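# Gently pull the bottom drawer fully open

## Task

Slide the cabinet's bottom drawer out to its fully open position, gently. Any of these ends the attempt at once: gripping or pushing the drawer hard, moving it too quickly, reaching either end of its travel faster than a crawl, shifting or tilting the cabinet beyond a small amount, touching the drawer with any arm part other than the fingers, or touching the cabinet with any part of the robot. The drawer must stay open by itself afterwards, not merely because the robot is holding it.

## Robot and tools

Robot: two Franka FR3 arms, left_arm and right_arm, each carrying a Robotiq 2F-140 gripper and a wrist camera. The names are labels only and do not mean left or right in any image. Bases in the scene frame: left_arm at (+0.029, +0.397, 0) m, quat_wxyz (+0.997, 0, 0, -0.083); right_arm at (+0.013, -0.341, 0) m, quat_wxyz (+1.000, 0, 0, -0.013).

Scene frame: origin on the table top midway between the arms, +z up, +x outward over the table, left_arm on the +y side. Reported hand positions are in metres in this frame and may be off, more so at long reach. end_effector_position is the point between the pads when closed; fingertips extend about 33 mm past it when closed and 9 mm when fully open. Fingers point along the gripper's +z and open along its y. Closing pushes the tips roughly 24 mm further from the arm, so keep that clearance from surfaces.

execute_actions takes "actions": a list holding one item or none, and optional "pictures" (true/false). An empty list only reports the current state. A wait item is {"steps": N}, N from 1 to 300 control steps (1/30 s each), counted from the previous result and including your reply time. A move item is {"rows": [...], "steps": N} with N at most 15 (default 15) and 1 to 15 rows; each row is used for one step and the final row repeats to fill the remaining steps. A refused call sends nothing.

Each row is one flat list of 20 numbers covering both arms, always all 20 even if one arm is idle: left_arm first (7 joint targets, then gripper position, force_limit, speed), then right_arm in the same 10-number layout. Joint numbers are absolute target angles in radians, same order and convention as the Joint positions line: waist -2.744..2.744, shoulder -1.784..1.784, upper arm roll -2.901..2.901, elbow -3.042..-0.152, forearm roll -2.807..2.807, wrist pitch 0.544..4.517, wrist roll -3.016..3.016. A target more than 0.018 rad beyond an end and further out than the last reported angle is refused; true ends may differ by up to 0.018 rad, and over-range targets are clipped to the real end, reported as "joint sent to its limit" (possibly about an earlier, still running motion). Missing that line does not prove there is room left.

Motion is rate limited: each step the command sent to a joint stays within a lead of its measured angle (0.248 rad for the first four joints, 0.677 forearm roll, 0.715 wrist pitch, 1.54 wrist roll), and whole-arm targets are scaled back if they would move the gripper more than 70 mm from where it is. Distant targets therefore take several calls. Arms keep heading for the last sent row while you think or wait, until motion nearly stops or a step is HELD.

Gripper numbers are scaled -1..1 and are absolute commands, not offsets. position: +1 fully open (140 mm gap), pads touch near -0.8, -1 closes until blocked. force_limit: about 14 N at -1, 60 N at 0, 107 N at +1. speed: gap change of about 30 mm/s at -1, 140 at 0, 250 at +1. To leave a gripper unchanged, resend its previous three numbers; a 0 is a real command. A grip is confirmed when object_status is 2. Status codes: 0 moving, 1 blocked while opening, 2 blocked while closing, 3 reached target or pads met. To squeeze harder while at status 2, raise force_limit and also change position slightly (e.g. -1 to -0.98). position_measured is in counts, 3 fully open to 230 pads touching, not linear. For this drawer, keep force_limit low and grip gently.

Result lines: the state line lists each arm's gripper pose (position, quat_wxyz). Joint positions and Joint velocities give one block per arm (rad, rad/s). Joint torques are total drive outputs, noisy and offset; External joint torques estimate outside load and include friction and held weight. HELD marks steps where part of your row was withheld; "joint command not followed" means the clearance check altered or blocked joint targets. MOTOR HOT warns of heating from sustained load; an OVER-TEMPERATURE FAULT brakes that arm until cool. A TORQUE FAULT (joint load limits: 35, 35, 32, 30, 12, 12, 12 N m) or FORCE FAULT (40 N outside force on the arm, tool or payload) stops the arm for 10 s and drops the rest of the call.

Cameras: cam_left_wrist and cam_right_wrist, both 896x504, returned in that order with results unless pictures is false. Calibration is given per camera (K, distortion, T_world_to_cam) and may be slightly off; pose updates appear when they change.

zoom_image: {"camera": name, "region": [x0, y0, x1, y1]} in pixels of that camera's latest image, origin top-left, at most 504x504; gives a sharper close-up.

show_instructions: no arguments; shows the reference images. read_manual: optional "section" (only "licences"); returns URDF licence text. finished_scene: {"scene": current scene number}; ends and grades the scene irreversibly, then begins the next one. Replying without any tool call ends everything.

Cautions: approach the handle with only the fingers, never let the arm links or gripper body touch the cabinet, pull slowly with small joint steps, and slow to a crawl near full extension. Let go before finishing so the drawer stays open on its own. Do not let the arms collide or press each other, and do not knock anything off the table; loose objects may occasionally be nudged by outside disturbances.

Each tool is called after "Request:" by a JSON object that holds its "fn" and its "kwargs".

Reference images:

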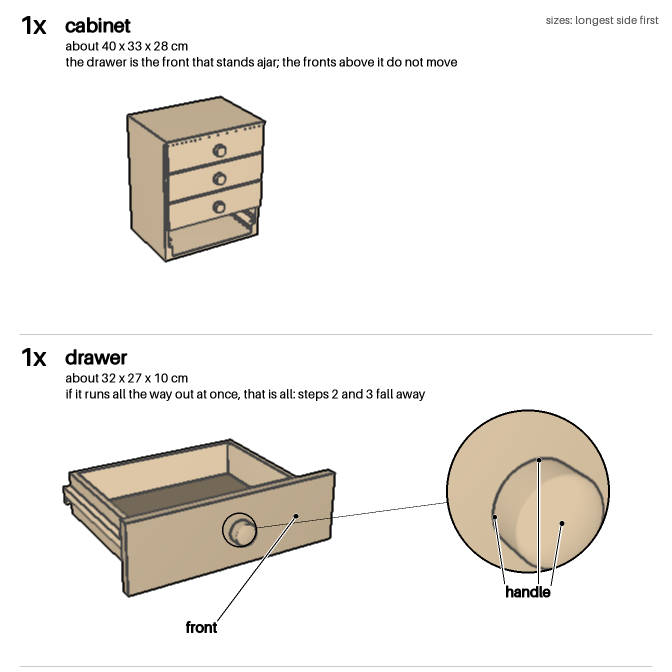

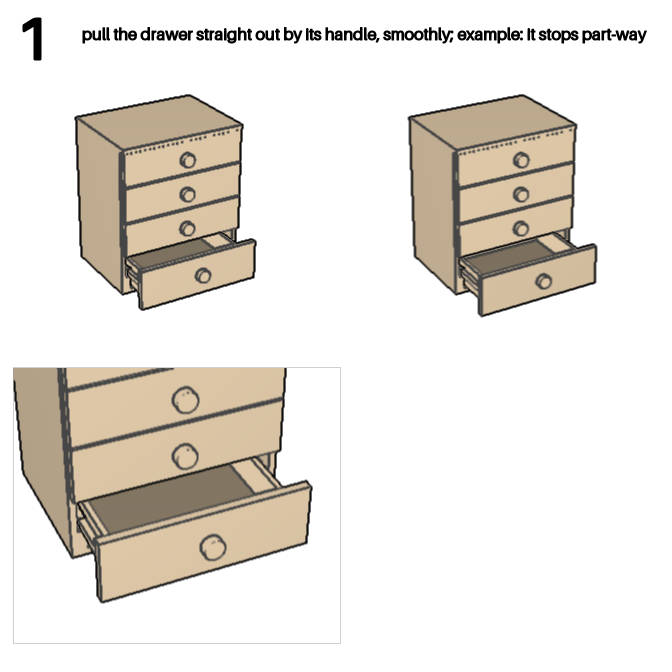

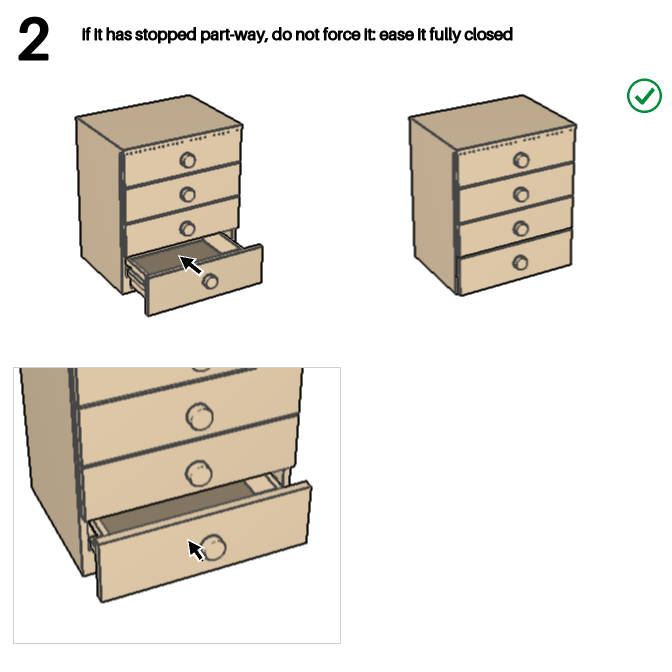

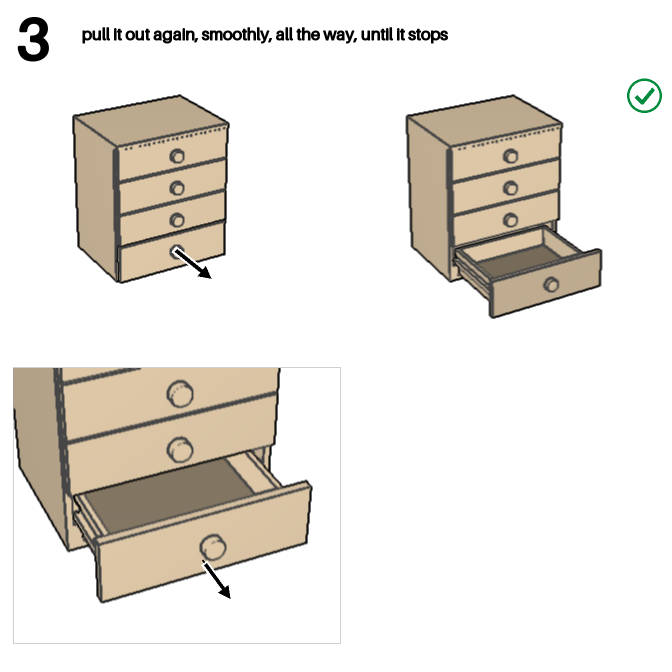

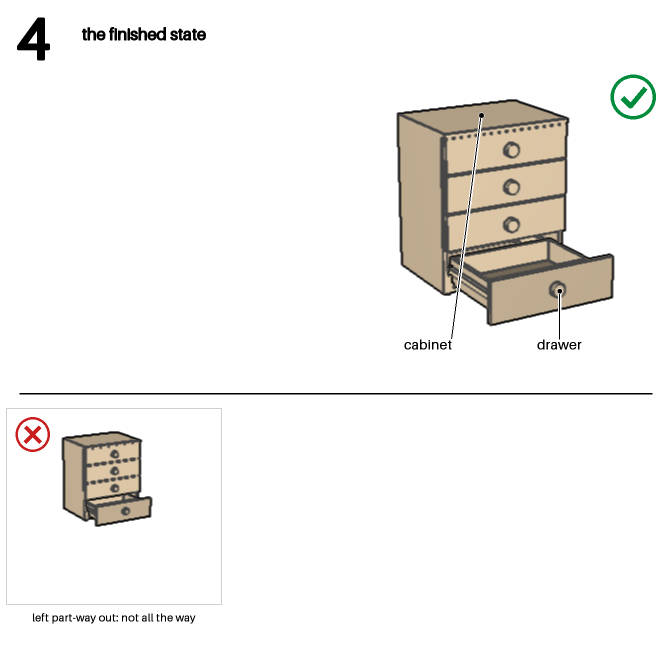

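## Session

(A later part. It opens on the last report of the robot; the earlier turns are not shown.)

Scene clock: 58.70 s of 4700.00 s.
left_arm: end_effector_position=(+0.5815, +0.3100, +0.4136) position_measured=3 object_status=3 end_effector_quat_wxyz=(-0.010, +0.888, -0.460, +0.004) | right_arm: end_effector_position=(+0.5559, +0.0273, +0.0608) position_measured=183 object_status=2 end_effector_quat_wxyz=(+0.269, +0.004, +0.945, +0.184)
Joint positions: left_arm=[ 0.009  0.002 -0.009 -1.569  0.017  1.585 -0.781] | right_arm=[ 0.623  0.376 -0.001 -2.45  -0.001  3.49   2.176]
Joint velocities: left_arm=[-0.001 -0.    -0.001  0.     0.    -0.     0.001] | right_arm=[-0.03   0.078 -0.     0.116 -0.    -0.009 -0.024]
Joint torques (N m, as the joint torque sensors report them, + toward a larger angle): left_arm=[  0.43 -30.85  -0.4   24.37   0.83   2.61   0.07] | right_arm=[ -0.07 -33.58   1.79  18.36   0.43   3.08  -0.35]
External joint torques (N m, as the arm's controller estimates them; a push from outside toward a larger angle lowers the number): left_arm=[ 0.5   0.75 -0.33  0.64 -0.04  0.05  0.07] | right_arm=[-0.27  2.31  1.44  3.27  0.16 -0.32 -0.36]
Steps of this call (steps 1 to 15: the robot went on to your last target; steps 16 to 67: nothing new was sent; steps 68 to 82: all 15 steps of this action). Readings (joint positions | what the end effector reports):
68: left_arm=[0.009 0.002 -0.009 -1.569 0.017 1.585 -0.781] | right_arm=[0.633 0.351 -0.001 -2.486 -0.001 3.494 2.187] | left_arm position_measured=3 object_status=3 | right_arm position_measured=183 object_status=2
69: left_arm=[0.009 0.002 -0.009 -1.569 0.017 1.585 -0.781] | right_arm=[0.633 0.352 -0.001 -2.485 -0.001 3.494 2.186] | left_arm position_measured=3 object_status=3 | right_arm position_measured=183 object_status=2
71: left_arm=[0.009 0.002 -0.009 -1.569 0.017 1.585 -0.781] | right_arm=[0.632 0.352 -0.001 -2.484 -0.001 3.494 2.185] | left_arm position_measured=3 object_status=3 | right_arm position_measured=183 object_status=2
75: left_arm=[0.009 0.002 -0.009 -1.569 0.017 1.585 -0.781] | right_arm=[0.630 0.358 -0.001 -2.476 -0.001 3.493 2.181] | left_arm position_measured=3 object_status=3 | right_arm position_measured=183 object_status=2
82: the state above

Now p=25 → 2.5 at 1.5 mm/step.

Request:
{"fn": "execute_actions", "kwargs": {"actions": [{"rows":[[0.009,0.002,-0.009,-1.569,0.017,1.585,-0.781,1,-1,0,0.619,0.3881,0,-2.4327,0,3.487,2.162,-1,-1,-1],[0.009,0.002,-0.009,-1.569,0.017,1.585,-0.781,1,-1,0,0.618,0.3908,0,-2.4288,0,3.486,2.161,-1,-1,-1],[0.009,0.002,-0.009,-1.569,0.017,1.585,-0.781,1,-1,0,0.6169,0.3934,0,-2.4248,0,3.486,2.16,-1,-1,-1],[0.009,0.002,-0.009,-1.569,0.017,1.585,-0.781,1,-1,0,0.6158,0.3961,0,-2.4209,0,3.485,2.16,-1,-1,-1],[0.009,0.002,-0.009,-1.569,0.017,1.585,-0.781,1,-1,0,0.6147,0.3987,0,-2.4169,0,3.485,2.159,-1,-1,-1],[0.009,0.002,-0.009,-1.569,0.017,1.585,-0.781,1,-1,0,0.6136,0.4014,0,-2.413,0,3.484,2.158,-1,-1,-1],[0.009,0.002,-0.009,-1.569,0.017,1.585,-0.781,1,-1,0,0.6126,0.404,0,-2.409,0,3.484,2.157,-1,-1,-1],[0.009,0.002,-0.009,-1.569,0.017,1.585,-0.781,1,-1,0,0.6115,0.4067,0,-2.4051,0,3.483,2.156,-1,-1,-1],[0.009,0.002,-0.009,-1.569,0.017,1.585,-0.781,1,-1,0,0.6105,0.4093,0,-2.4011,0,3.483,2.155,-1,-1,-1],[0.009,0.002,-0.009,-1.569,0.017,1.585,-0.781,1,-1,0,0.6094,0.412,0,-2.3972,0,3.482,2.154,-1,-1,-1],[0.009,0.002,-0.009,-1.569,0.017,1.585,-0.781,1,-1,0,0.6084,0.4147,0,-2.3933,0,3.482,2.153,-1,-1,-1],[0.009,0.002,-0.009,-1.569,0.017,1.585,-0.781,1,-1,0,0.6074,0.4173,0,-2.3893,0,3.481,2.153,-1,-1,-1],[0.009,0.002,-0.009,-1.569,0.017,1.585,-0.781,1,-1,0,0.6063,0.42,0,-2.3854,0,3.481,2.152,-1,-1,-1],[0.009,0.002,-0.009,-1.569,0.017,1.585,-0.781,1,-1,0,0.6053,0.4226,0,-2.3814,0,3.48,2.151,-1,-1,-1],[0.009,0.002,-0.009,-1.569,0.017,1.585,-0.781,1,-1,0,0.6043,0.4253,0,-2.3775,0,3.48,2.15,-1,-1,-1]],"steps":15}], "pictures": false}}

Scene clock: 61.70 s of 4700.00 s.
left_arm: end_effector_position=(+0.5815, +0.3100, +0.4136) position_measured=3 object_status=3 end_effector_quat_wxyz=(-0.010, +0.888, -0.460, +0.004) | right_arm: end_effector_position=(+0.5775, +0.0299, +0.0602) position_measured=183 object_status=2 end_effector_quat_wxyz=(+0.277, +0.004, +0.943, +0.184)
Joint positions: left_arm=[ 0.009  0.002 -0.009 -1.569  0.017  1.585 -0.781] | right_arm=[ 0.608  0.416 -0.001 -2.39  -0.001  3.484  2.163]
Joint velocities: left_arm=[ 0.001 -0.001  0.    -0.    -0.    -0.001 -0.   ] | right_arm=[-0.029  0.078 -0.001  0.118 -0.    -0.012 -0.023]
Joint torques (N m, as the joint torque sensors report them, + toward a larger angle): left_arm=[  0.34 -30.74  -0.46  24.44   0.87   2.59   0.06] | right_arm=[ -1.76 -35.46   1.62  18.22   0.41   3.1   -0.19]
External joint torques (N m, as the arm's controller estimates them; a push from outside toward a larger angle lowers the number): left_arm=[ 0.27  0.92 -0.54  0.7  -0.01  0.03  0.06] | right_arm=[-1.82  1.94  1.3   2.76  0.12 -0.3  -0.2 ]
Steps of this call (steps 1 to 15: the robot went on to your last target; steps 16 to 75: nothing new was sent; steps 76 to 90: all 15 steps of this action). Readings (joint positions | what the end effector reports):
76: left_arm=[0.009 0.002 -0.009 -1.569 0.017 1.585 -0.781] | right_arm=[0.621 0.382 -0.001 -2.440 -0.001 3.489 2.171] | left_arm position_measured=3 object_status=3 | right_arm position_measured=183 object_status=2
77: left_arm=[0.009 0.002 -0.009 -1.569 0.017 1.585 -0.781] | right_arm=[0.620 0.384 -0.001 -2.438 -0.001 3.489 2.171] | left_arm position_measured=3 object_status=3 | right_arm position_measured=183 object_status=2
79: left_arm=[0.009 0.002 -0.009 -1.569 0.017 1.585 -0.781] | right_arm=[0.619 0.388 -0.001 -2.432 -0.001 3.488 2.170] | left_arm position_measured=3 object_status=3 | right_arm position_measured=183 object_status=2
83: left_arm=[0.009 0.002 -0.009 -1.569 0.017 1.585 -0.781] | right_arm=[0.615 0.397 -0.001 -2.418 -0.001 3.487 2.168] | left_arm position_measured=3 object_status=3 | right_arm position_measured=183 object_status=2
90: the state above

Request:
{"fn": "execute_actions", "kwargs": {"actions": [{"rows":[[0.009,0.002,-0.009,-1.569,0.017,1.585,-0.781,1,-1,0,0.6033,0.428,0,-2.3735,0,3.479,2.149,-1,-1,-1],[0.009,0.002,-0.009,-1.569,0.017,1.585,-0.781,1,-1,0,0.6023,0.4306,0,-2.3695,0,3.479,2.148,-1,-1,-1],[0.009,0.002,-0.009,-1.569,0.017,1.585,-0.781,1,-1,0,0.6013,0.4333,0,-2.3654,0,3.478,2.148,-1,-1,-1],[0.009,0.002,-0.009,-1.569,0.017,1.585,-0.781,1,-1,0,0.6004,0.436,0,-2.3613,0,3.478,2.147,-1,-1,-1],[0.009,0.002,-0.009,-1.569,0.017,1.585,-0.781,1,-1,0,0.5995,0.4387,0,-2.3572,0,3.477,2.146,-1,-1,-1],[0.009,0.002,-0.009,-1.569,0.017,1.585,-0.781,1,-1,0,0.5985,0.4414,0,-2.3531,0,3.477,2.145,-1,-1,-1],[0.009,0.002,-0.009,-1.569,0.017,1.585,-0.781,1,-1,0,0.5976,0.4441,0,-2.349,0,3.476,2.145,-1,-1,-1],[0.009,0.002,-0.009,-1.569,0.017,1.585,-0.781,1,-1,0,0.5966,0.4468,0,-2.3449,0,3.476,2.144,-1,-1,-1],[0.009,0.002,-0.009,-1.569,0.017,1.585,-0.781,1,-1,0,0.5957,0.4495,0,-2.3407,0,3.475,2.143,-1,-1,-1],[0.009,0.002,-0.009,-1.569,0.017,1.585,-0.781,1,-1,0,0.5947,0.4522,0,-2.3366,0,3.475,2.142,-1,-1,-1],[0.009,0.002,-0.009,-1.569,0.017,1.585,-0.781,1,-1,0,0.5938,0.4549,0,-2.3324,0,3.474,2.142,-1,-1,-1],[0.009,0.002,-0.009,-1.569,0.017,1.585,-0.781,1,-1,0,0.5929,0.4576,0,-2.3283,0,3.474,2.141,-1,-1,-1],[0.009,0.002,-0.009,-1.569,0.017,1.585,-0.781,1,-1,0,0.592,0.4603,0,-2.3241,0,3.473,2.14,-1,-1,-1],[0.009,0.002,-0.009,-1.569,0.017,1.585,-0.781,1,-1,0,0.591,0.463,0,-2.32,0,3.473,2.139,-1,-1,-1],[0.009,0.002,-0.009,-1.569,0.017,1.585,-0.781,1,-1,0,0.5901,0.4656,0,-2.3158,0,3.472,2.139,-1,-1,-1]],"steps":15}], "pictures": false}}

Request:
{"fn": "execute_actions", "kwargs": {"actions": [{"steps":8}]}}

Request:
{"fn": "zoom_image", "kwargs": {"camera": "cam_left_wrist", "region": [340, 0, 540, 120]}}

Scene clock: 65.83 s of 4700.00 s.
left_arm: end_effector_position=(+0.5815, +0.3100, +0.4136) position_measured=3 object_status=3 end_effector_quat_wxyz=(-0.010, +0.888, -0.460, +0.004) | right_arm: end_effector_position=(+0.5992, +0.0325, +0.0596) position_measured=183 object_status=2 end_effector_quat_wxyz=(+0.284, +0.005, +0.941, +0.183)
Joint positions: left_arm=[ 0.009  0.002 -0.009 -1.569  0.017  1.585 -0.781] | right_arm=[ 0.594  0.456 -0.001 -2.329 -0.001  3.476  2.151]
Joint velocities: left_arm=[-0.001 -0.     0.001 -0.    -0.001  0.     0.001] | right_arm=[-0.027  0.078 -0.     0.121  0.    -0.015 -0.021]
Joint torques (N m, as the joint torque sensors report them, + toward a larger angle): left_arm=[  0.44 -30.78  -0.43  24.39   0.84   2.6    0.06] | right_arm=[ -1.4  -38.27   1.54  18.46   0.5    3.14  -0.24]
External joint torques (N m, as the arm's controller estimates them; a push from outside toward a larger angle lowers the number): left_arm=[ 0.5   0.81 -0.38  0.69 -0.02  0.05  0.06] | right_arm=[-1.58  0.62  1.1   2.65  0.2  -0.28 -0.24]
Steps of this call (steps 1 to 15: the robot went on to your last target; steps 16 to 90: nothing new was sent; then 0.63 s passed at rest; steps 91 to 105: all 15 steps of this action). Readings (joint positions | what the end effector reports):
91: left_arm=[0.009 0.002 -0.009 -1.569 0.017 1.585 -0.781] | right_arm=[0.606 0.422 -0.001 -2.380 -0.001 3.482 2.158] | left_arm position_measured=3 object_status=3 | right_arm position_measured=183 object_status=2
92: left_arm=[0.009 0.002 -0.009 -1.569 0.017 1.585 -0.781] | right_arm=[0.605 0.423 -0.001 -2.379 -0.001 3.482 2.158] | left_arm position_measured=3 object_status=3 | right_arm position_measured=183 object_status=2
94: left_arm=[0.009 0.002 -0.009 -1.569 0.017 1.585 -0.781] | right_arm=[0.604 0.427 -0.001 -2.373 -0.001 3.481 2.157] | left_arm position_measured=3 object_status=3 | right_arm position_measured=183 object_status=2
98: left_arm=[0.009 0.002 -0.009 -1.569 0.017 1.585 -0.781] | right_arm=[0.600 0.438 -0.001 -2.358 -0.001 3.479 2.156] | left_arm position_measured=3 object_status=3 | right_arm position_measured=183 object_status=2
105: the state above

Scene clock: 66.10 s of 4700.00 s.
left_arm: end_effector_position=(+0.5815, +0.3100, +0.4136) position_measured=3 object_status=3 end_effector_quat_wxyz=(-0.010, +0.888, -0.460, +0.004) | right_arm: end_effector_position=(+0.6023, +0.0328, +0.0595) position_measured=183 object_status=2 end_effector_quat_wxyz=(+0.285, +0.005, +0.941, +0.183)
Joint positions: left_arm=[ 0.009  0.002 -0.009 -1.569  0.017  1.585 -0.781] | right_arm=[ 0.592  0.462 -0.001 -2.32  -0.001  3.474  2.148]
Joint velocities: left_arm=[ 0.001 -0.001 -0.001 -0.001 -0.     0.001  0.   ] | right_arm=[-0.001  0.001  0.     0.003  0.002 -0.003 -0.006]
Joint torques (N m, as the joint torque sensors report them, + toward a larger angle): left_arm=[  0.41 -30.81  -0.25  24.04   0.84   2.63   0.06] | right_arm=[ -0.6  -37.44   1.58  18.02   0.44   3.    -0.34]
External joint torques (N m, as the arm's controller estimates them; a push from outside toward a larger angle lowers the number): left_arm=[ 0.37  0.72 -0.29  0.36 -0.03  0.07  0.06] | right_arm=[-0.62  1.27  1.15  1.72  0.14 -0.41 -0.34]
Steps of this call (steps 1 to 8: the robot went on to your last target). Readings (joint positions | what the end effector reports):
1: left_arm=[0.009 0.002 -0.009 -1.569 0.017 1.585 -0.781] | right_arm=[0.593 0.459 -0.001 -2.326 -0.001 3.476 2.150] | left_arm position_measured=3 object_status=3 | right_arm position_measured=183 object_status=2
2: left_arm=[0.009 0.002 -0.009 -1.569 0.017 1.585 -0.781] | right_arm=[0.593 0.460 -0.001 -2.324 -0.001 3.475 2.150] | left_arm position_measured=3 object_status=3 | right_arm position_measured=183 object_status=2
4: left_arm=[0.009 0.002 -0.009 -1.569 0.017 1.585 -0.781] | right_arm=[0.592 0.461 -0.001 -2.321 -0.001 3.475 2.149] | left_arm position_measured=3 object_status=3 | right_arm position_measured=183 object_status=2
8: the state above
camera_calibration (this result's frames):
cam_left_wrist: T_world_to_cam=[[-0.933957, -0.355345, -0.0381488, 0.67403], [-0.344527, 0.86683, 0.360425, -0.207477], [-0.0950067, 0.349765, -0.932008, 0.527342], [0, 0, 0, 1]] pos_world=[0.608135, 0.234915, 0.59198]
cam_right_wrist: T_world_to_cam=[[-0.00644685, 0.930591, 0.366004, -0.0403571], [0.601828, -0.288692, 0.744621, -0.378083], [0.7986, 0.225072, -0.558194, -0.260019], [0, 0, 0, 1]] pos_world=[0.434932, -0.0130708, 0.151158]

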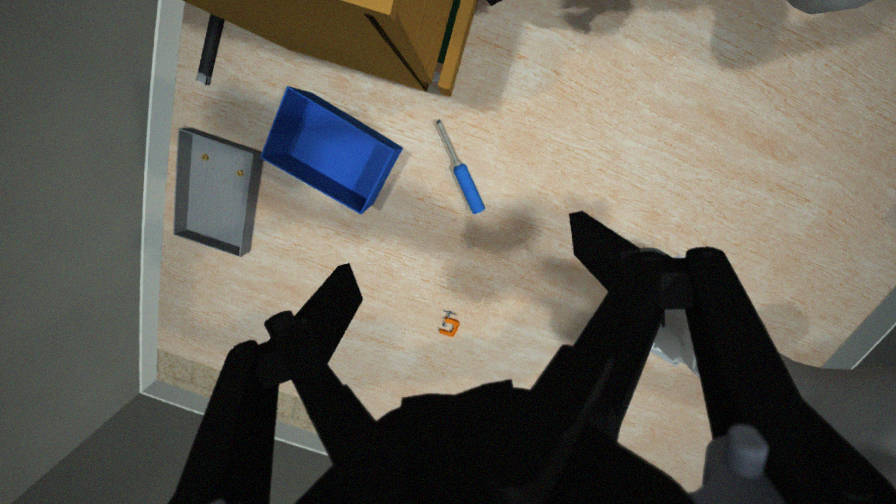

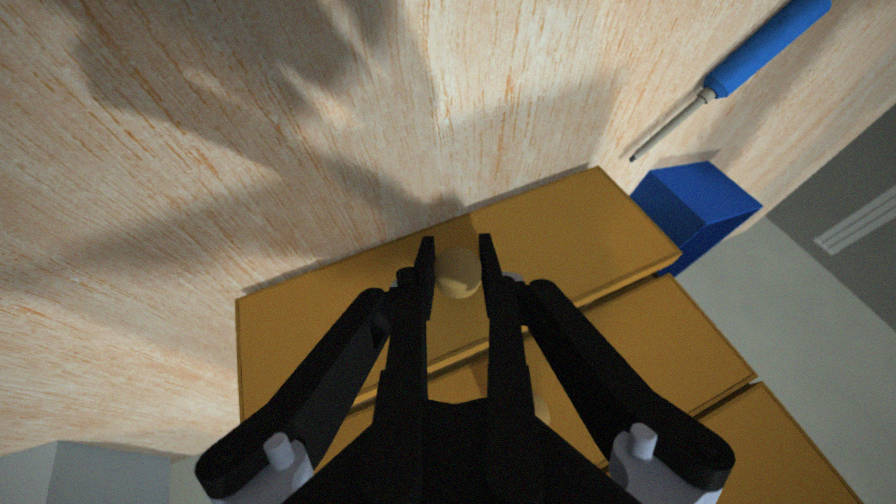

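Region (340, 0, 540, 120) of cam_left_wrist's 896x504 image, scaled by 2.520, with more detail than that image has; it fills the top 302 rows of this view, and the rest is white.

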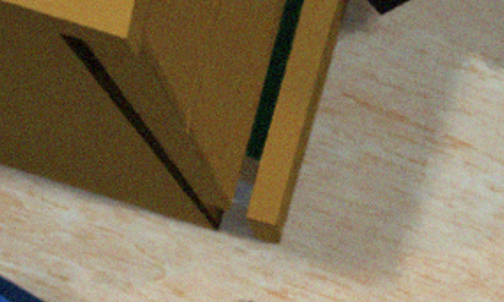

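Request:
{"fn": "execute_actions", "kwargs": {"actions": [{"rows":[[0.009,0.002,-0.009,-1.569,0.017,1.585,-0.781,1,-1,0,0.5895,0.4674,0,-2.313,0,3.472,2.138,-1,-1,-1],[0.009,0.002,-0.009,-1.569,0.017,1.585,-0.781,1,-1,0,0.5889,0.4692,0,-2.3101,0,3.471,2.138,-1,-1,-1],[0.009,0.002,-0.009,-1.569,0.017,1.585,-0.781,1,-1,0,0.5883,0.471,0,-2.3073,0,3.471,2.137,-1,-1,-1],[0.009,0.002,-0.009,-1.569,0.017,1.585,-0.781,1,-1,0,0.5877,0.4728,0,-2.3045,0,3.47,2.137,-1,-1,-1],[0.009,0.002,-0.009,-1.569,0.017,1.585,-0.781,1,-1,0,0.5871,0.4746,0,-2.3016,0,3.47,2.136,-1,-1,-1],[0.009,0.002,-0.009,-1.569,0.017,1.585,-0.781,1,-1,0,0.5865,0.4765,0,-2.2988,0,3.469,2.136,-1,-1,-1],[0.009,0.002,-0.009,-1.569,0.017,1.585,-0.781,1,-1,0,0.5859,0.4783,0,-2.296,0,3.469,2.135,-1,-1,-1],[0.009,0.002,-0.009,-1.569,0.017,1.585,-0.781,1,-1,0,0.5853,0.4801,0,-2.2932,0,3.469,2.135,-1,-1,-1],[0.009,0.002,-0.009,-1.569,0.017,1.585,-0.781,1,-1,0,0.5847,0.4819,0,-2.2903,0,3.468,2.134,-1,-1,-1],[0.009,0.002,-0.009,-1.569,0.017,1.585,-0.781,1,-1,0,0.5841,0.4837,0,-2.2875,0,3.468,2.134,-1,-1,-1],[0.009,0.002,-0.009,-1.569,0.017,1.585,-0.781,1,-1,0,0.5835,0.4855,0,-2.2847,0,3.467,2.133,-1,-1,-1],[0.009,0.002,-0.009,-1.569,0.017,1.585,-0.781,1,-1,0,0.5829,0.4873,0,-2.2818,0,3.467,2.133,-1,-1,-1],[0.009,0.002,-0.009,-1.569,0.017,1.585,-0.781,1,-1,0,0.5823,0.4891,0,-2.279,0,3.466,2.132,-1,-1,-1]],"steps":15}], "pictures": false}}

Request:
{"fn": "execute_actions", "kwargs": {"actions": [{"steps":6}]}}

Request:
{"fn": "zoom_image", "kwargs": {"camera": "cam_left_wrist", "region": [340, 0, 540, 120]}}

Scene clock: 69.70 s of 4700.00 s.
left_arm: end_effector_position=(+0.5815, +0.3100, +0.4136) position_measured=3 object_status=3 end_effector_quat_wxyz=(-0.010, +0.888, -0.460, +0.004) | right_arm: end_effector_position=(+0.6141, +0.0342, +0.0592) position_measured=183 object_status=2 end_effector_quat_wxyz=(+0.289, +0.006, +0.940, +0.183)
Joint positions: left_arm=[ 0.009  0.002 -0.009 -1.569  0.017  1.585 -0.781] | right_arm=[ 0.585  0.484 -0.001 -2.286 -0.001  3.469  2.142]
Joint velocities: left_arm=[ 0.     0.     0.001 -0.001  0.001  0.001 -0.001] | right_arm=[-0.009  0.022 -0.     0.037 -0.001 -0.008 -0.011]
Joint torques (N m, as the joint torque sensors report them, + toward a larger angle): left_arm=[  0.35 -30.63  -0.24  24.02   0.84   2.57   0.07] | right_arm=[  0.03 -39.01   1.4   19.07   0.47   3.1   -0.31]
External joint torques (N m, as the arm's controller estimates them; a push from outside toward a larger angle lowers the number): left_arm=[ 0.22  1.02 -0.37  0.29 -0.04  0.01  0.07] | right_arm=[-0.05  0.74  0.89  2.64  0.17 -0.32 -0.31]
Steps of this call (steps 1 to 15: the robot went on to your last target; steps 16 to 90: nothing new was sent; then 0.10 s passed at rest; steps 91 to 105: all 15 steps of this action). Readings (joint positions | what the end effector reports):
91: left_arm=[0.009 0.002 -0.009 -1.569 0.017 1.585 -0.781] | right_arm=[0.592 0.463 -0.001 -2.319 -0.001 3.474 2.147] | left_arm position_measured=3 object_status=3 | right_arm position_measured=183 object_status=2
92: left_arm=[0.009 0.002 -0.009 -1.569 0.017 1.585 -0.781] | right_arm=[0.591 0.463 -0.001 -2.318 -0.001 3.473 2.147] | left_arm position_measured=3 object_status=3 | right_arm position_measured=183 object_status=2
94: left_arm=[0.009 0.002 -0.009 -1.569 0.017 1.585 -0.781] | right_arm=[0.590 0.466 -0.001 -2.314 -0.001 3.473 2.147] | left_arm position_measured=3 object_status=3 | right_arm position_measured=183 object_status=2
98: left_arm=[0.009 0.002 -0.009 -1.569 0.017 1.585 -0.781] | right_arm=[0.588 0.473 -0.001 -2.303 -0.001 3.472 2.145] | left_arm position_measured=3 object_status=3 | right_arm position_measured=183 object_status=2
105: the state above

Scene clock: 69.90 s of 4700.00 s.
left_arm: end_effector_position=(+0.5815, +0.3100, +0.4136) position_measured=3 object_status=3 end_effector_quat_wxyz=(-0.010, +0.888, -0.460, +0.004) | right_arm: end_effector_position=(+0.6149, +0.0343, +0.0592) position_measured=183 object_status=2 end_effector_quat_wxyz=(+0.290, +0.005, +0.939, +0.183)
Joint positions: left_arm=[ 0.009  0.002 -0.009 -1.569  0.017  1.585 -0.781] | right_arm=[ 0.584  0.486 -0.001 -2.283 -0.001  3.468  2.141]
Joint velocities: left_arm=[ 0.001  0.002  0.    -0.002 -0.     0.    -0.001] | right_arm=[ 0.     0.001 -0.     0.003  0.    -0.002 -0.004]
Joint torques (N m, as the joint torque sensors report them, + toward a larger angle): left_arm=[  0.37 -30.88  -0.41  24.39   0.88   2.58   0.07] | right_arm=[ -0.85 -38.96   1.65  18.62   0.48   3.11  -0.31]
External joint torques (N m, as the arm's controller estimates them; a push from outside toward a larger angle lowers the number): left_arm=[ 0.37  0.62 -0.41  0.75  0.01  0.03  0.07] | right_arm=[-0.78  0.67  1.28  2.01  0.16 -0.31 -0.31]
Steps of this call (steps 1 to 6: the robot went on to your last target). Readings (joint positions | what the end effector reports):
1: left_arm=[0.009 0.002 -0.009 -1.569 0.017 1.585 -0.781] | right_arm=[0.584 0.485 -0.001 -2.285 -0.001 3.469 2.142] | left_arm position_measured=3 object_status=3 | right_arm position_measured=183 object_status=2
2: left_arm=[0.009 0.002 -0.009 -1.569 0.017 1.585 -0.781] | right_arm=[0.584 0.485 -0.001 -2.284 -0.001 3.469 2.142] | left_arm position_measured=3 object_status=3 | right_arm position_measured=183 object_status=2
4: left_arm=[0.009 0.002 -0.009 -1.569 0.017 1.585 -0.781] | right_arm=[0.584 0.486 -0.001 -2.283 -0.001 3.468 2.141] | left_arm position_measured=3 object_status=3 | right_arm position_measured=183 object_status=2
6: the state above
camera_calibration (this result's frames):
cam_left_wrist: T_world_to_cam=[[-0.933957, -0.355345, -0.0381488, 0.67403], [-0.344527, 0.86683, 0.360425, -0.207477], [-0.0950066, 0.349765, -0.932008, 0.527342], [0, 0, 0, 1]] pos_world=[0.608135, 0.234915, 0.59198]
cam_right_wrist: T_world_to_cam=[[-0.00724113, 0.930587, 0.366, -0.0410308], [0.594828, -0.290206, 0.74964, -0.380936], [0.803821, 0.223135, -0.551437, -0.274158], [0, 0, 0, 1]] pos_world=[0.446668, -0.011193, 0.149402]

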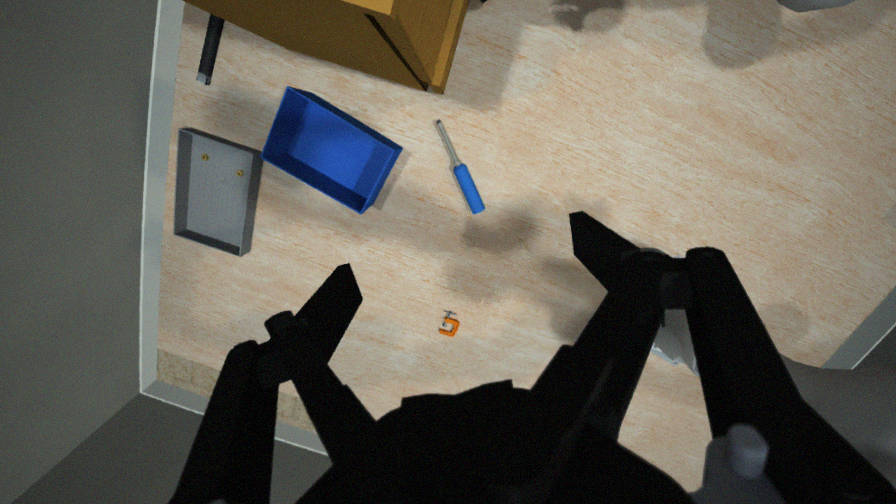

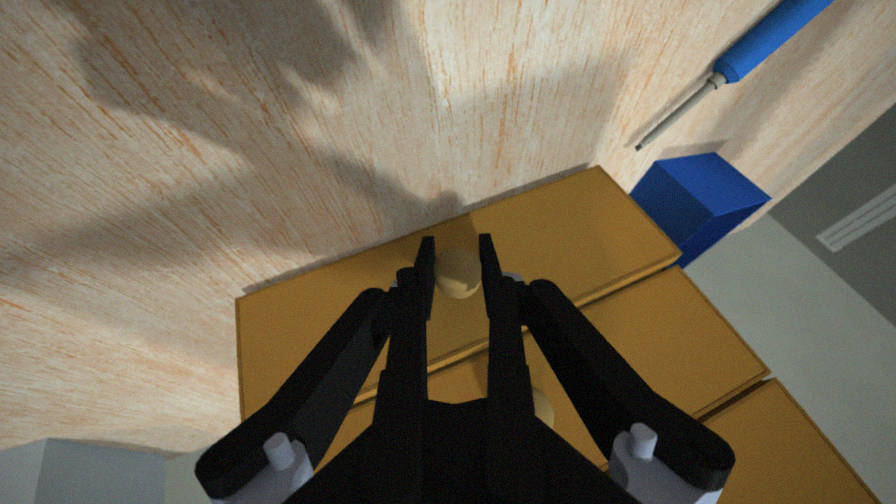

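Region (340, 0, 540, 120) of cam_left_wrist's 896x504 image, scaled by 2.520, with more detail than that image has; it fills the top 302 rows of this view, and the rest is white.

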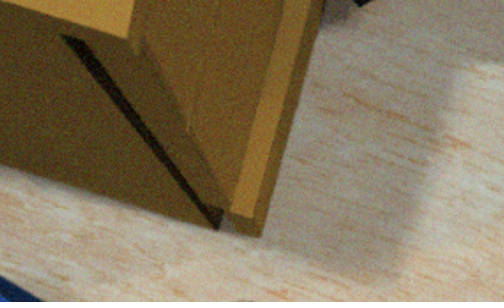

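Request:
{"fn": "execute_actions", "kwargs": {"actions": [{"rows":[[0.009,0.002,-0.009,-1.569,0.017,1.585,-0.781,1,-1,0,0.5821,0.4897,0,-2.278,0,3.466,2.132,-1,-1,-1],[0.009,0.002,-0.009,-1.569,0.017,1.585,-0.781,1,-1,0,0.5819,0.4903,0,-2.2771,0,3.466,2.132,-1,-1,-1],[0.009,0.002,-0.009,-1.569,0.017,1.585,-0.781,1,-1,0,0.5817,0.4909,0,-2.2761,0,3.466,2.132,-1,-1,-1],[0.009,0.002,-0.009,-1.569,0.017,1.585,-0.781,1,-1,0,0.5815,0.4915,0,-2.2752,0,3.466,2.132,-1,-1,-1],[0.009,0.002,-0.009,-1.569,0.017,1.585,-0.781,1,-1,0,0.5813,0.4921,0,-2.2742,0,3.465,2.132,-1,-1,-1],[0.009,0.002,-0.009,-1.569,0.017,1.585,-0.781,1,-1,0,0.5811,0.4927,0,-2.2732,0,3.465,2.131,-1,-1,-1],[0.009,0.002,-0.009,-1.569,0.017,1.585,-0.781,1,-1,0,0.5809,0.4933,0,-2.2723,0,3.465,2.131,-1,-1,-1],[0.009,0.002,-0.009,-1.569,0.017,1.585,-0.781,1,-1,0,0.5807,0.4939,0,-2.2713,0,3.465,2.131,-1,-1,-1],[0.009,0.002,-0.009,-1.569,0.017,1.585,-0.781,1,-1,0,0.5805,0.4945,0,-2.2704,0,3.465,2.131,-1,-1,-1],[0.009,0.002,-0.009,-1.569,0.017,1.585,-0.781,1,-1,0,0.5803,0.4951,0,-2.2694,0,3.465,2.131,-1,-1,-1],[0.009,0.002,-0.009,-1.569,0.017,1.585,-0.781,1,-1,0,0.5801,0.4957,0,-2.2684,0,3.464,2.13,-1,-1,-1],[0.009,0.002,-0.009,-1.569,0.017,1.585,-0.781,1,-1,0,0.5799,0.4963,0,-2.2675,0,3.464,2.13,-1,-1,-1],[0.009,0.002,-0.009,-1.569,0.017,1.585,-0.781,1,-1,0,0.5797,0.4969,0,-2.2665,0,3.464,2.13,-1,-1,-1],[0.009,0.002,-0.009,-1.569,0.017,1.585,-0.781,1,-1,0,0.5795,0.4975,0,-2.2656,0,3.464,2.13,-1,-1,-1],[0.009,0.002,-0.009,-1.569,0.017,1.585,-0.781,1,-1,0,0.5793,0.4981,0,-2.2646,0,3.464,2.13,-1,-1,-1]],"steps":15}], "pictures": false}}

Scene clock: 72.43 s of 4700.00 s.
left_arm: end_effector_position=(+0.5815, +0.3100, +0.4136) position_measured=3 object_status=3 end_effector_quat_wxyz=(-0.010, +0.888, -0.460, +0.004) | right_arm: end_effector_position=(+0.6191, +0.0348, +0.0591) position_measured=183 object_status=2 end_effector_quat_wxyz=(+0.291, +0.006, +0.939, +0.183)
Joint positions: left_arm=[ 0.009  0.002 -0.009 -1.569  0.017  1.585 -0.781] | right_arm=[ 0.581  0.494 -0.001 -2.271 -0.001  3.466  2.139]
Joint velocities: left_arm=[-0.001  0.     0.001  0.001  0.001 -0.001 -0.001] | right_arm=[-0.006  0.019  0.     0.027 -0.002 -0.004 -0.005]
Joint torques (N m, as the joint torque sensors report them, + toward a larger angle): left_arm=[  0.39 -30.87  -0.46  24.16   0.86   2.6    0.05] | right_arm=[ -1.35 -38.51   1.42  18.89   0.48   3.02  -0.34]
External joint torques (N m, as the arm's controller estimates them; a push from outside toward a larger angle lowers the number): left_arm=[ 0.41  0.76 -0.43  0.42 -0.01  0.04  0.05] | right_arm=[-1.59  1.38  0.8   2.37  0.19 -0.39 -0.35]
Steps of this call (steps 1 to 15: the robot went on to your last target; steps 16 to 61: nothing new was sent; steps 62 to 76: all 15 steps of this action). Readings (joint positions | what the end effector reports):
62: left_arm=[0.009 0.002 -0.009 -1.569 0.017 1.585 -0.781] | right_arm=[0.584 0.486 -0.001 -2.283 -0.001 3.468 2.140] | left_arm position_measured=3 object_status=3 | right_arm position_measured=183 object_status=2
63: left_arm=[0.009 0.002 -0.009 -1.569 0.017 1.585 -0.781] | right_arm=[0.584 0.486 -0.001 -2.282 -0.001 3.468 2.140] | left_arm position_measured=3 object_status=3 | right_arm position_measured=183 object_status=2
65: left_arm=[0.009 0.002 -0.009 -1.569 0.017 1.585 -0.781] | right_arm=[0.584 0.487 -0.001 -2.281 -0.001 3.468 2.140] | left_arm position_measured=3 object_status=3 | right_arm position_measured=183 object_status=2
69: left_arm=[0.009 0.002 -0.009 -1.569 0.017 1.585 -0.781] | right_arm=[0.583 0.489 -0.001 -2.277 -0.001 3.467 2.140] | left_arm position_measured=3 object_status=3 | right_arm position_measured=183 object_status=2
76: the state above

Request:
{"fn": "execute_actions", "kwargs": {"actions": [{"rows":[[0.009,0.002,-0.009,-1.569,0.017,1.585,-0.781,1,-1,0,0.5792,0.4986,0,-2.2638,0,3.464,2.13,-1,-1,-1],[0.009,0.002,-0.009,-1.569,0.017,1.585,-0.781,1,-1,0,0.579,0.4991,0,-2.263,0,3.464,2.13,-1,-1,-1],[0.009,0.002,-0.009,-1.569,0.017,1.585,-0.781,1,-1,0,0.5789,0.4996,0,-2.2622,0,3.464,2.13,-1,-1,-1],[0.009,0.002,-0.009,-1.569,0.017,1.585,-0.781,1,-1,0,0.5787,0.5001,0,-2.2614,0,3.463,2.129,-1,-1,-1],[0.009,0.002,-0.009,-1.569,0.017,1.585,-0.781,1,-1,0,0.5786,0.5006,0,-2.2606,0,3.463,2.129,-1,-1,-1],[0.009,0.002,-0.009,-1.569,0.017,1.585,-0.781,1,-1,0,0.5784,0.5011,0,-2.2598,0,3.463,2.129,-1,-1,-1],[0.009,0.002,-0.009,-1.569,0.017,1.585,-0.781,1,-1,0,0.5783,0.5016,0,-2.259,0,3.463,2.129,-1,-1,-1],[0.009,0.002,-0.009,-1.569,0.017,1.585,-0.781,1,-1,0,0.5781,0.5021,0,-2.2582,0,3.463,2.129,-1,-1,-1],[0.009,0.002,-0.009,-1.569,0.017,1.585,-0.781,1,-1,0,0.578,0.5026,0,-2.2574,0,3.463,2.129,-1,-1,-1],[0.009,0.002,-0.009,-1.569,0.017,1.585,-0.781,1,-1,0,0.5778,0.5031,0,-2.2566,0,3.462,2.128,-1,-1,-1],[0.009,0.002,-0.009,-1.569,0.017,1.585,-0.781,1,-1,0,0.5777,0.5036,0,-2.2558,0,3.462,2.128,-1,-1,-1],[0.009,0.002,-0.009,-1.569,0.017,1.585,-0.781,1,-1,0,0.5775,0.5041,0,-2.255,0,3.462,2.128,-1,-1,-1],[0.009,0.002,-0.009,-1.569,0.017,1.585,-0.781,1,-1,0,0.5774,0.5046,0,-2.2542,0,3.462,2.128,-1,-1,-1],[0.009,0.002,-0.009,-1.569,0.017,1.585,-0.781,1,-1,0,0.5772,0.5051,0,-2.2534,0,3.462,2.128,-1,-1,-1],[0.009,0.002,-0.009,-1.569,0.017,1.585,-0.781,1,-1,0,0.5771,0.5056,0,-2.2526,0,3.462,2.128,-1,-1,-1]],"steps":15}], "pictures": false}}

Scene clock: 75.33 s of 4700.00 s.
left_arm: end_effector_position=(+0.5815, +0.3100, +0.4136) position_measured=3 object_status=3 end_effector_quat_wxyz=(-0.010, +0.888, -0.460, +0.004) | right_arm: end_effector_position=(+0.6233, +0.0352, +0.0590) position_measured=183 object_status=2 end_effector_quat_wxyz=(+0.292, +0.006, +0.939, +0.183)
Joint positions: left_arm=[ 0.009  0.002 -0.009 -1.569  0.017  1.585 -0.781] | right_arm=[ 0.579  0.502 -0.001 -2.258 -0.001  3.464  2.137]
Joint velocities: left_arm=[-0.001  0.     0.001 -0.     0.001  0.     0.002] | right_arm=[-0.003  0.015  0.001  0.023  0.001 -0.002 -0.005]
Joint torques (N m, as the joint torque sensors report them, + toward a larger angle): left_arm=[  0.29 -30.7   -0.51  24.42   0.85   2.63   0.06] | right_arm=[ -0.52 -39.43   1.52  19.91   0.48   3.27  -0.3 ]
External joint torques (N m, as the arm's controller estimates them; a push from outside toward a larger angle lowers the number): left_arm=[ 0.3   0.73 -0.49  0.79 -0.01  0.07  0.06] | right_arm=[-0.62  0.81  1.01  3.23  0.17 -0.16 -0.31]
Steps of this call (steps 1 to 15: the robot went on to your last target; steps 16 to 72: nothing new was sent; steps 73 to 87: all 15 steps of this action). Readings (joint positions | what the end effector reports):
73: left_arm=[0.009 0.002 -0.009 -1.569 0.017 1.585 -0.781] | right_arm=[0.581 0.495 -0.001 -2.268 -0.001 3.465 2.138] | left_arm position_measured=3 object_status=3 | right_arm position_measured=183 object_status=2
74: left_arm=[0.009 0.002 -0.009 -1.569 0.017 1.585 -0.781] | right_arm=[0.581 0.495 -0.001 -2.268 -0.001 3.465 2.138] | left_arm position_measured=3 object_status=3 | right_arm position_measured=183 object_status=2
76: left_arm=[0.009 0.002 -0.009 -1.569 0.017 1.585 -0.781] | right_arm=[0.581 0.496 -0.001 -2.267 -0.001 3.465 2.138] | left_arm position_measured=3 object_status=3 | right_arm position_measured=183 object_status=2
80: left_arm=[0.009 0.002 -0.009 -1.569 0.017 1.585 -0.781] | right_arm=[0.580 0.498 -0.001 -2.264 -0.001 3.465 2.138] | left_arm position_measured=3 object_status=3 | right_arm position_measured=183 object_status=2
87: the state above

Request:
{"fn": "execute_actions", "kwargs": {"actions": [{"rows":[[0.009,0.002,-0.009,-1.569,0.017,1.585,-0.781,1,-1,0,0.577,0.506,0,-2.2519,0,3.462,2.128,-1,-1,-1],[0.009,0.002,-0.009,-1.569,0.017,1.585,-0.781,1,-1,0,0.5768,0.5065,0,-2.2512,0,3.462,2.128,-1,-1,-1],[0.009,0.002,-0.009,-1.569,0.017,1.585,-0.781,1,-1,0,0.5767,0.5069,0,-2.2505,0,3.462,2.128,-1,-1,-1],[0.009,0.002,-0.009,-1.569,0.017,1.585,-0.781,1,-1,0,0.5765,0.5074,0,-2.2498,0,3.461,2.128,-1,-1,-1],[0.009,0.002,-0.009,-1.569,0.017,1.585,-0.781,1,-1,0,0.5764,0.5078,0,-2.2491,0,3.461,2.128,-1,-1,-1],[0.009,0.002,-0.009,-1.569,0.017,1.585,-0.781,1,-1,0,0.5762,0.5082,0,-2.2484,0,3.461,2.128,-1,-1,-1],[0.009,0.002,-0.009,-1.569,0.017,1.585,-0.781,1,-1,0,0.5761,0.5087,0,-2.2477,0,3.461,2.128,-1,-1,-1],[0.009,0.002,-0.009,-1.569,0.017,1.585,-0.781,1,-1,0,0.576,0.5091,0,-2.247,0,3.461,2.128,-1,-1,-1],[0.009,0.002,-0.009,-1.569,0.017,1.585,-0.781,1,-1,0,0.5758,0.5096,0,-2.2463,0,3.461,2.128,-1,-1,-1],[0.009,0.002,-0.009,-1.569,0.017,1.585,-0.781,1,-1,0,0.5757,0.51,0,-2.2456,0,3.461,2.128,-1,-1,-1],[0.009,0.002,-0.009,-1.569,0.017,1.585,-0.781,1,-1,0,0.5755,0.5104,0,-2.2449,0,3.461,2.128,-1,-1,-1],[0.009,0.002,-0.009,-1.569,0.017,1.585,-0.781,1,-1,0,0.5754,0.5109,0,-2.2442,0,3.461,2.128,-1,-1,-1],[0.009,0.002,-0.009,-1.569,0.017,1.585,-0.781,1,-1,0,0.5753,0.5113,0,-2.2435,0,3.461,2.128,-1,-1,-1],[0.009,0.002,-0.009,-1.569,0.017,1.585,-0.781,1,-1,0,0.5751,0.5118,0,-2.2428,0,3.461,2.128,-1,-1,-1],[0.009,0.002,-0.009,-1.569,0.017,1.585,-0.781,1,-1,0,0.575,0.5122,0,-2.2421,0,3.461,2.128,-1,-1,-1]],"steps":15}], "pictures": false}}

Scene clock: 78.20 s of 4700.00 s.
left_arm: end_effector_position=(+0.5815, +0.3100, +0.4136) position_measured=3 object_status=3 end_effector_quat_wxyz=(-0.010, +0.888, -0.460, +0.004) | right_arm: end_effector_position=(+0.6269, +0.0357, +0.0589) position_measured=183 object_status=2 end_effector_quat_wxyz=(+0.294, +0.006, +0.938, +0.183)
Joint positions: left_arm=[ 0.009  0.002 -0.009 -1.569  0.017  1.585 -0.781] | right_arm=[ 0.577  0.508 -0.001 -2.248 -0.001  3.462  2.136]
Joint velocities: left_arm=[-0.     0.001  0.001  0.    -0.001  0.     0.002] | right_arm=[-0.003  0.013 -0.001  0.021  0.001 -0.     0.   ]
Joint torques (N m, as the joint torque sensors report them, + toward a larger angle): left_arm=[  0.28 -30.62  -0.3   24.1    0.86   2.6    0.04] | right_arm=[ -0.95 -39.51   1.48  19.23   0.43   3.19  -0.39]
External joint torques (N m, as the arm's controller estimates them; a push from outside toward a larger angle lowers the number): left_arm=[ 0.26  0.79 -0.33  0.47 -0.01  0.05  0.04] | right_arm=[-1.04  1.03  0.97  2.46  0.11 -0.24 -0.4 ]
Steps of this call (steps 1 to 15: the robot went on to your last target; steps 16 to 71: nothing new was sent; steps 72 to 86: all 15 steps of this action). Readings (joint positions | what the end effector reports):
72: left_arm=[0.009 0.002 -0.009 -1.569 0.017 1.585 -0.781] | right_arm=[0.579 0.503 -0.001 -2.256 -0.001 3.463 2.136] | left_arm position_measured=3 object_status=3 | right_arm position_measured=183 object_status=2
73: left_arm=[0.009 0.002 -0.009 -1.569 0.017 1.585 -0.781] | right_arm=[0.578 0.503 -0.001 -2.256 -0.001 3.463 2.136] | left_arm position_measured=3 object_status=3 | right_arm position_measured=183 object_status=2
75: left_arm=[0.009 0.002 -0.009 -1.569 0.017 1.585 -0.781] | right_arm=[0.578 0.504 -0.001 -2.255 -0.001 3.463 2.136] | left_arm position_measured=3 object_status=3 | right_arm position_measured=183 object_status=2
79: left_arm=[0.009 0.002 -0.009 -1.569 0.017 1.585 -0.781] | right_arm=[0.578 0.505 -0.001 -2.252 -0.001 3.463 2.136] | left_arm position_measured=3 object_status=3 | right_arm position_measured=183 object_status=2
86: the state above

Request:
{"fn": "execute_actions", "kwargs": {"actions": [{"rows":[[0.009,0.002,-0.009,-1.569,0.017,1.585,-0.781,1,-1,0,0.5749,0.5126,0,-2.2414,0,3.46,2.128,-1,-1,-1],[0.009,0.002,-0.009,-1.569,0.017,1.585,-0.781,1,-1,0,0.5747,0.5131,0,-2.2407,0,3.46,2.128,-1,-1,-1],[0.009,0.002,-0.009,-1.569,0.017,1.585,-0.781,1,-1,0,0.5746,0.5135,0,-2.24,0,3.46,2.128,-1,-1,-1],[0.009,0.002,-0.009,-1.569,0.017,1.585,-0.781,1,-1,0,0.5744,0.514,0,-2.2393,0,3.46,2.128,-1,-1,-1],[0.009,0.002,-0.009,-1.569,0.017,1.585,-0.781,1,-1,0,0.5743,0.5144,0,-2.2386,0,3.46,2.128,-1,-1,-1],[0.009,0.002,-0.009,-1.569,0.017,1.585,-0.781,1,-1,0,0.5742,0.5148,0,-2.2379,0,3.46,2.128,-1,-1,-1],[0.009,0.002,-0.009,-1.569,0.017,1.585,-0.781,1,-1,0,0.574,0.5153,0,-2.2372,0,3.46,2.128,-1,-1,-1],[0.009,0.002,-0.009,-1.569,0.017,1.585,-0.781,1,-1,0,0.5739,0.5157,0,-2.2365,0,3.46,2.128,-1,-1,-1],[0.009,0.002,-0.009,-1.569,0.017,1.585,-0.781,1,-1,0,0.5737,0.5162,0,-2.2358,0,3.459,2.128,-1,-1,-1],[0.009,0.002,-0.009,-1.569,0.017,1.585,-0.781,1,-1,0,0.5736,0.5166,0,-2.2351,0,3.459,2.128,-1,-1,-1],[0.009,0.002,-0.009,-1.569,0.017,1.585,-0.781,1,-1,0,0.5735,0.517,0,-2.2344,0,3.459,2.128,-1,-1,-1],[0.009,0.002,-0.009,-1.569,0.017,1.585,-0.781,1,-1,0,0.5733,0.5175,0,-2.2337,0,3.459,2.128,-1,-1,-1]],"steps":15}]}}

Scene clock: 83.83 s of 4700.00 s.
left_arm: end_effector_position=(+0.5815, +0.3100, +0.4136) position_measured=3 object_status=3 end_effector_quat_wxyz=(-0.010, +0.888, -0.460, +0.004) | right_arm: end_effector_position=(+0.6275, +0.0359, +0.0585) position_measured=183 object_status=2 end_effector_quat_wxyz=(+0.293, +0.006, +0.939, +0.182)
Joint positions: left_arm=[ 0.009  0.002 -0.009 -1.569  0.017  1.585 -0.781] | right_arm=[ 0.576  0.51  -0.    -2.244 -0.001  3.459  2.134]
Joint velocities: left_arm=[-0.     0.    -0.001 -0.001  0.001 -0.    -0.002] | right_arm=[-0.001 -0.    -0.     0.002 -0.    -0.004 -0.002]
Joint torques (N m, as the joint torque sensors report them, + toward a larger angle): left_arm=[  0.29 -30.69  -0.41  24.06   0.84   2.62   0.08] | right_arm=[ -1.82 -36.8    1.1   23.5    0.48   3.51  -0.24]
External joint torques (N m, as the arm's controller estimates them; a push from outside toward a larger angle lowers the number): left_arm=[ 0.35  0.83 -0.35  0.39 -0.03  0.06  0.08] | right_arm=[-1.69  3.68  0.75  6.65  0.14  0.09 -0.24]
Steps of this call (steps 1 to 15: the robot went on to your last target; steps 16 to 90: nothing new was sent; then 2.13 s passed at rest; steps 91 to 105: all 15 steps of this action). Readings (joint positions | what the end effector reports):
91: left_arm=[0.009 0.002 -0.009 -1.569 0.017 1.585 -0.781] | right_arm=[0.577 0.509 -0.001 -2.247 -0.001 3.462 2.136] | left_arm position_measured=3 object_status=3 | right_arm position_measured=183 object_status=2
92: left_arm=[0.009 0.002 -0.009 -1.569 0.017 1.585 -0.781] | right_arm=[0.577 0.509 -0.001 -2.247 -0.001 3.462 2.136] | left_arm position_measured=3 object_status=3 | right_arm position_measured=183 object_status=2
94: left_arm=[0.009 0.002 -0.009 -1.569 0.017 1.585 -0.781] | right_arm=[0.577 0.509 -0.001 -2.247 -0.001 3.461 2.136] | left_arm position_measured=3 object_status=3 | right_arm position_measured=183 object_status=2
98: left_arm=[0.009 0.002 -0.009 -1.569 0.017 1.585 -0.781] | right_arm=[0.577 0.509 -0.001 -2.246 -0.001 3.460 2.136] | left_arm position_measured=3 object_status=3 | right_arm position_measured=183 object_status=2
105: the state above
camera_calibration (this result's frames):
cam_left_wrist: T_world_to_cam=[[-0.933957, -0.355345, -0.0381488, 0.674031], [-0.344527, 0.86683, 0.360425, -0.207477], [-0.0950067, 0.349765, -0.932008, 0.527342], [0, 0, 0, 1]] pos_world=[0.608135, 0.234915, 0.59198]
cam_right_wrist: T_world_to_cam=[[-0.00748792, 0.930814, 0.365418, -0.0420576], [0.589108, -0.291175, 0.753769, -0.384046], [0.808019, 0.220915, -0.54617, -0.287978], [0, 0, 0, 1]] pos_world=[0.458622, -0.00905816, 0.147566]

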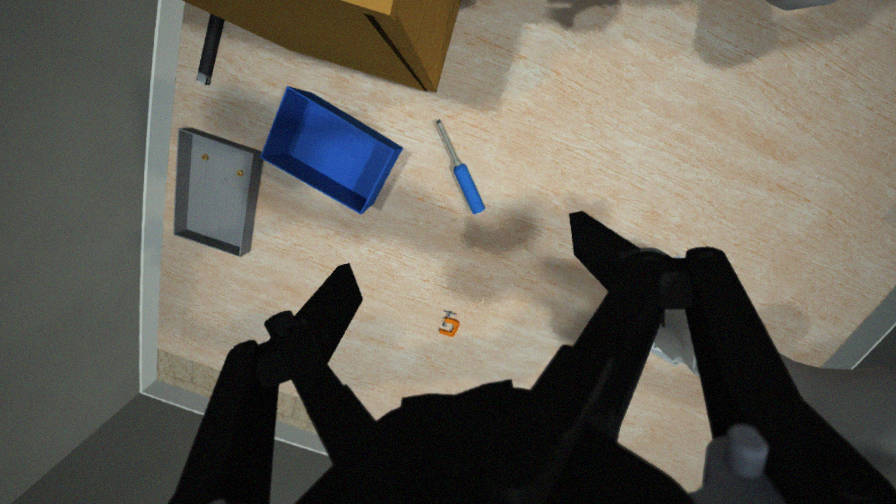

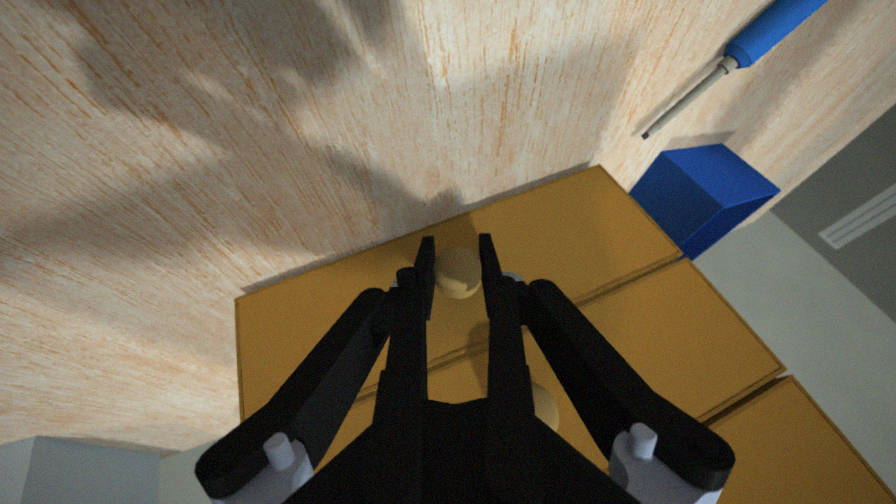

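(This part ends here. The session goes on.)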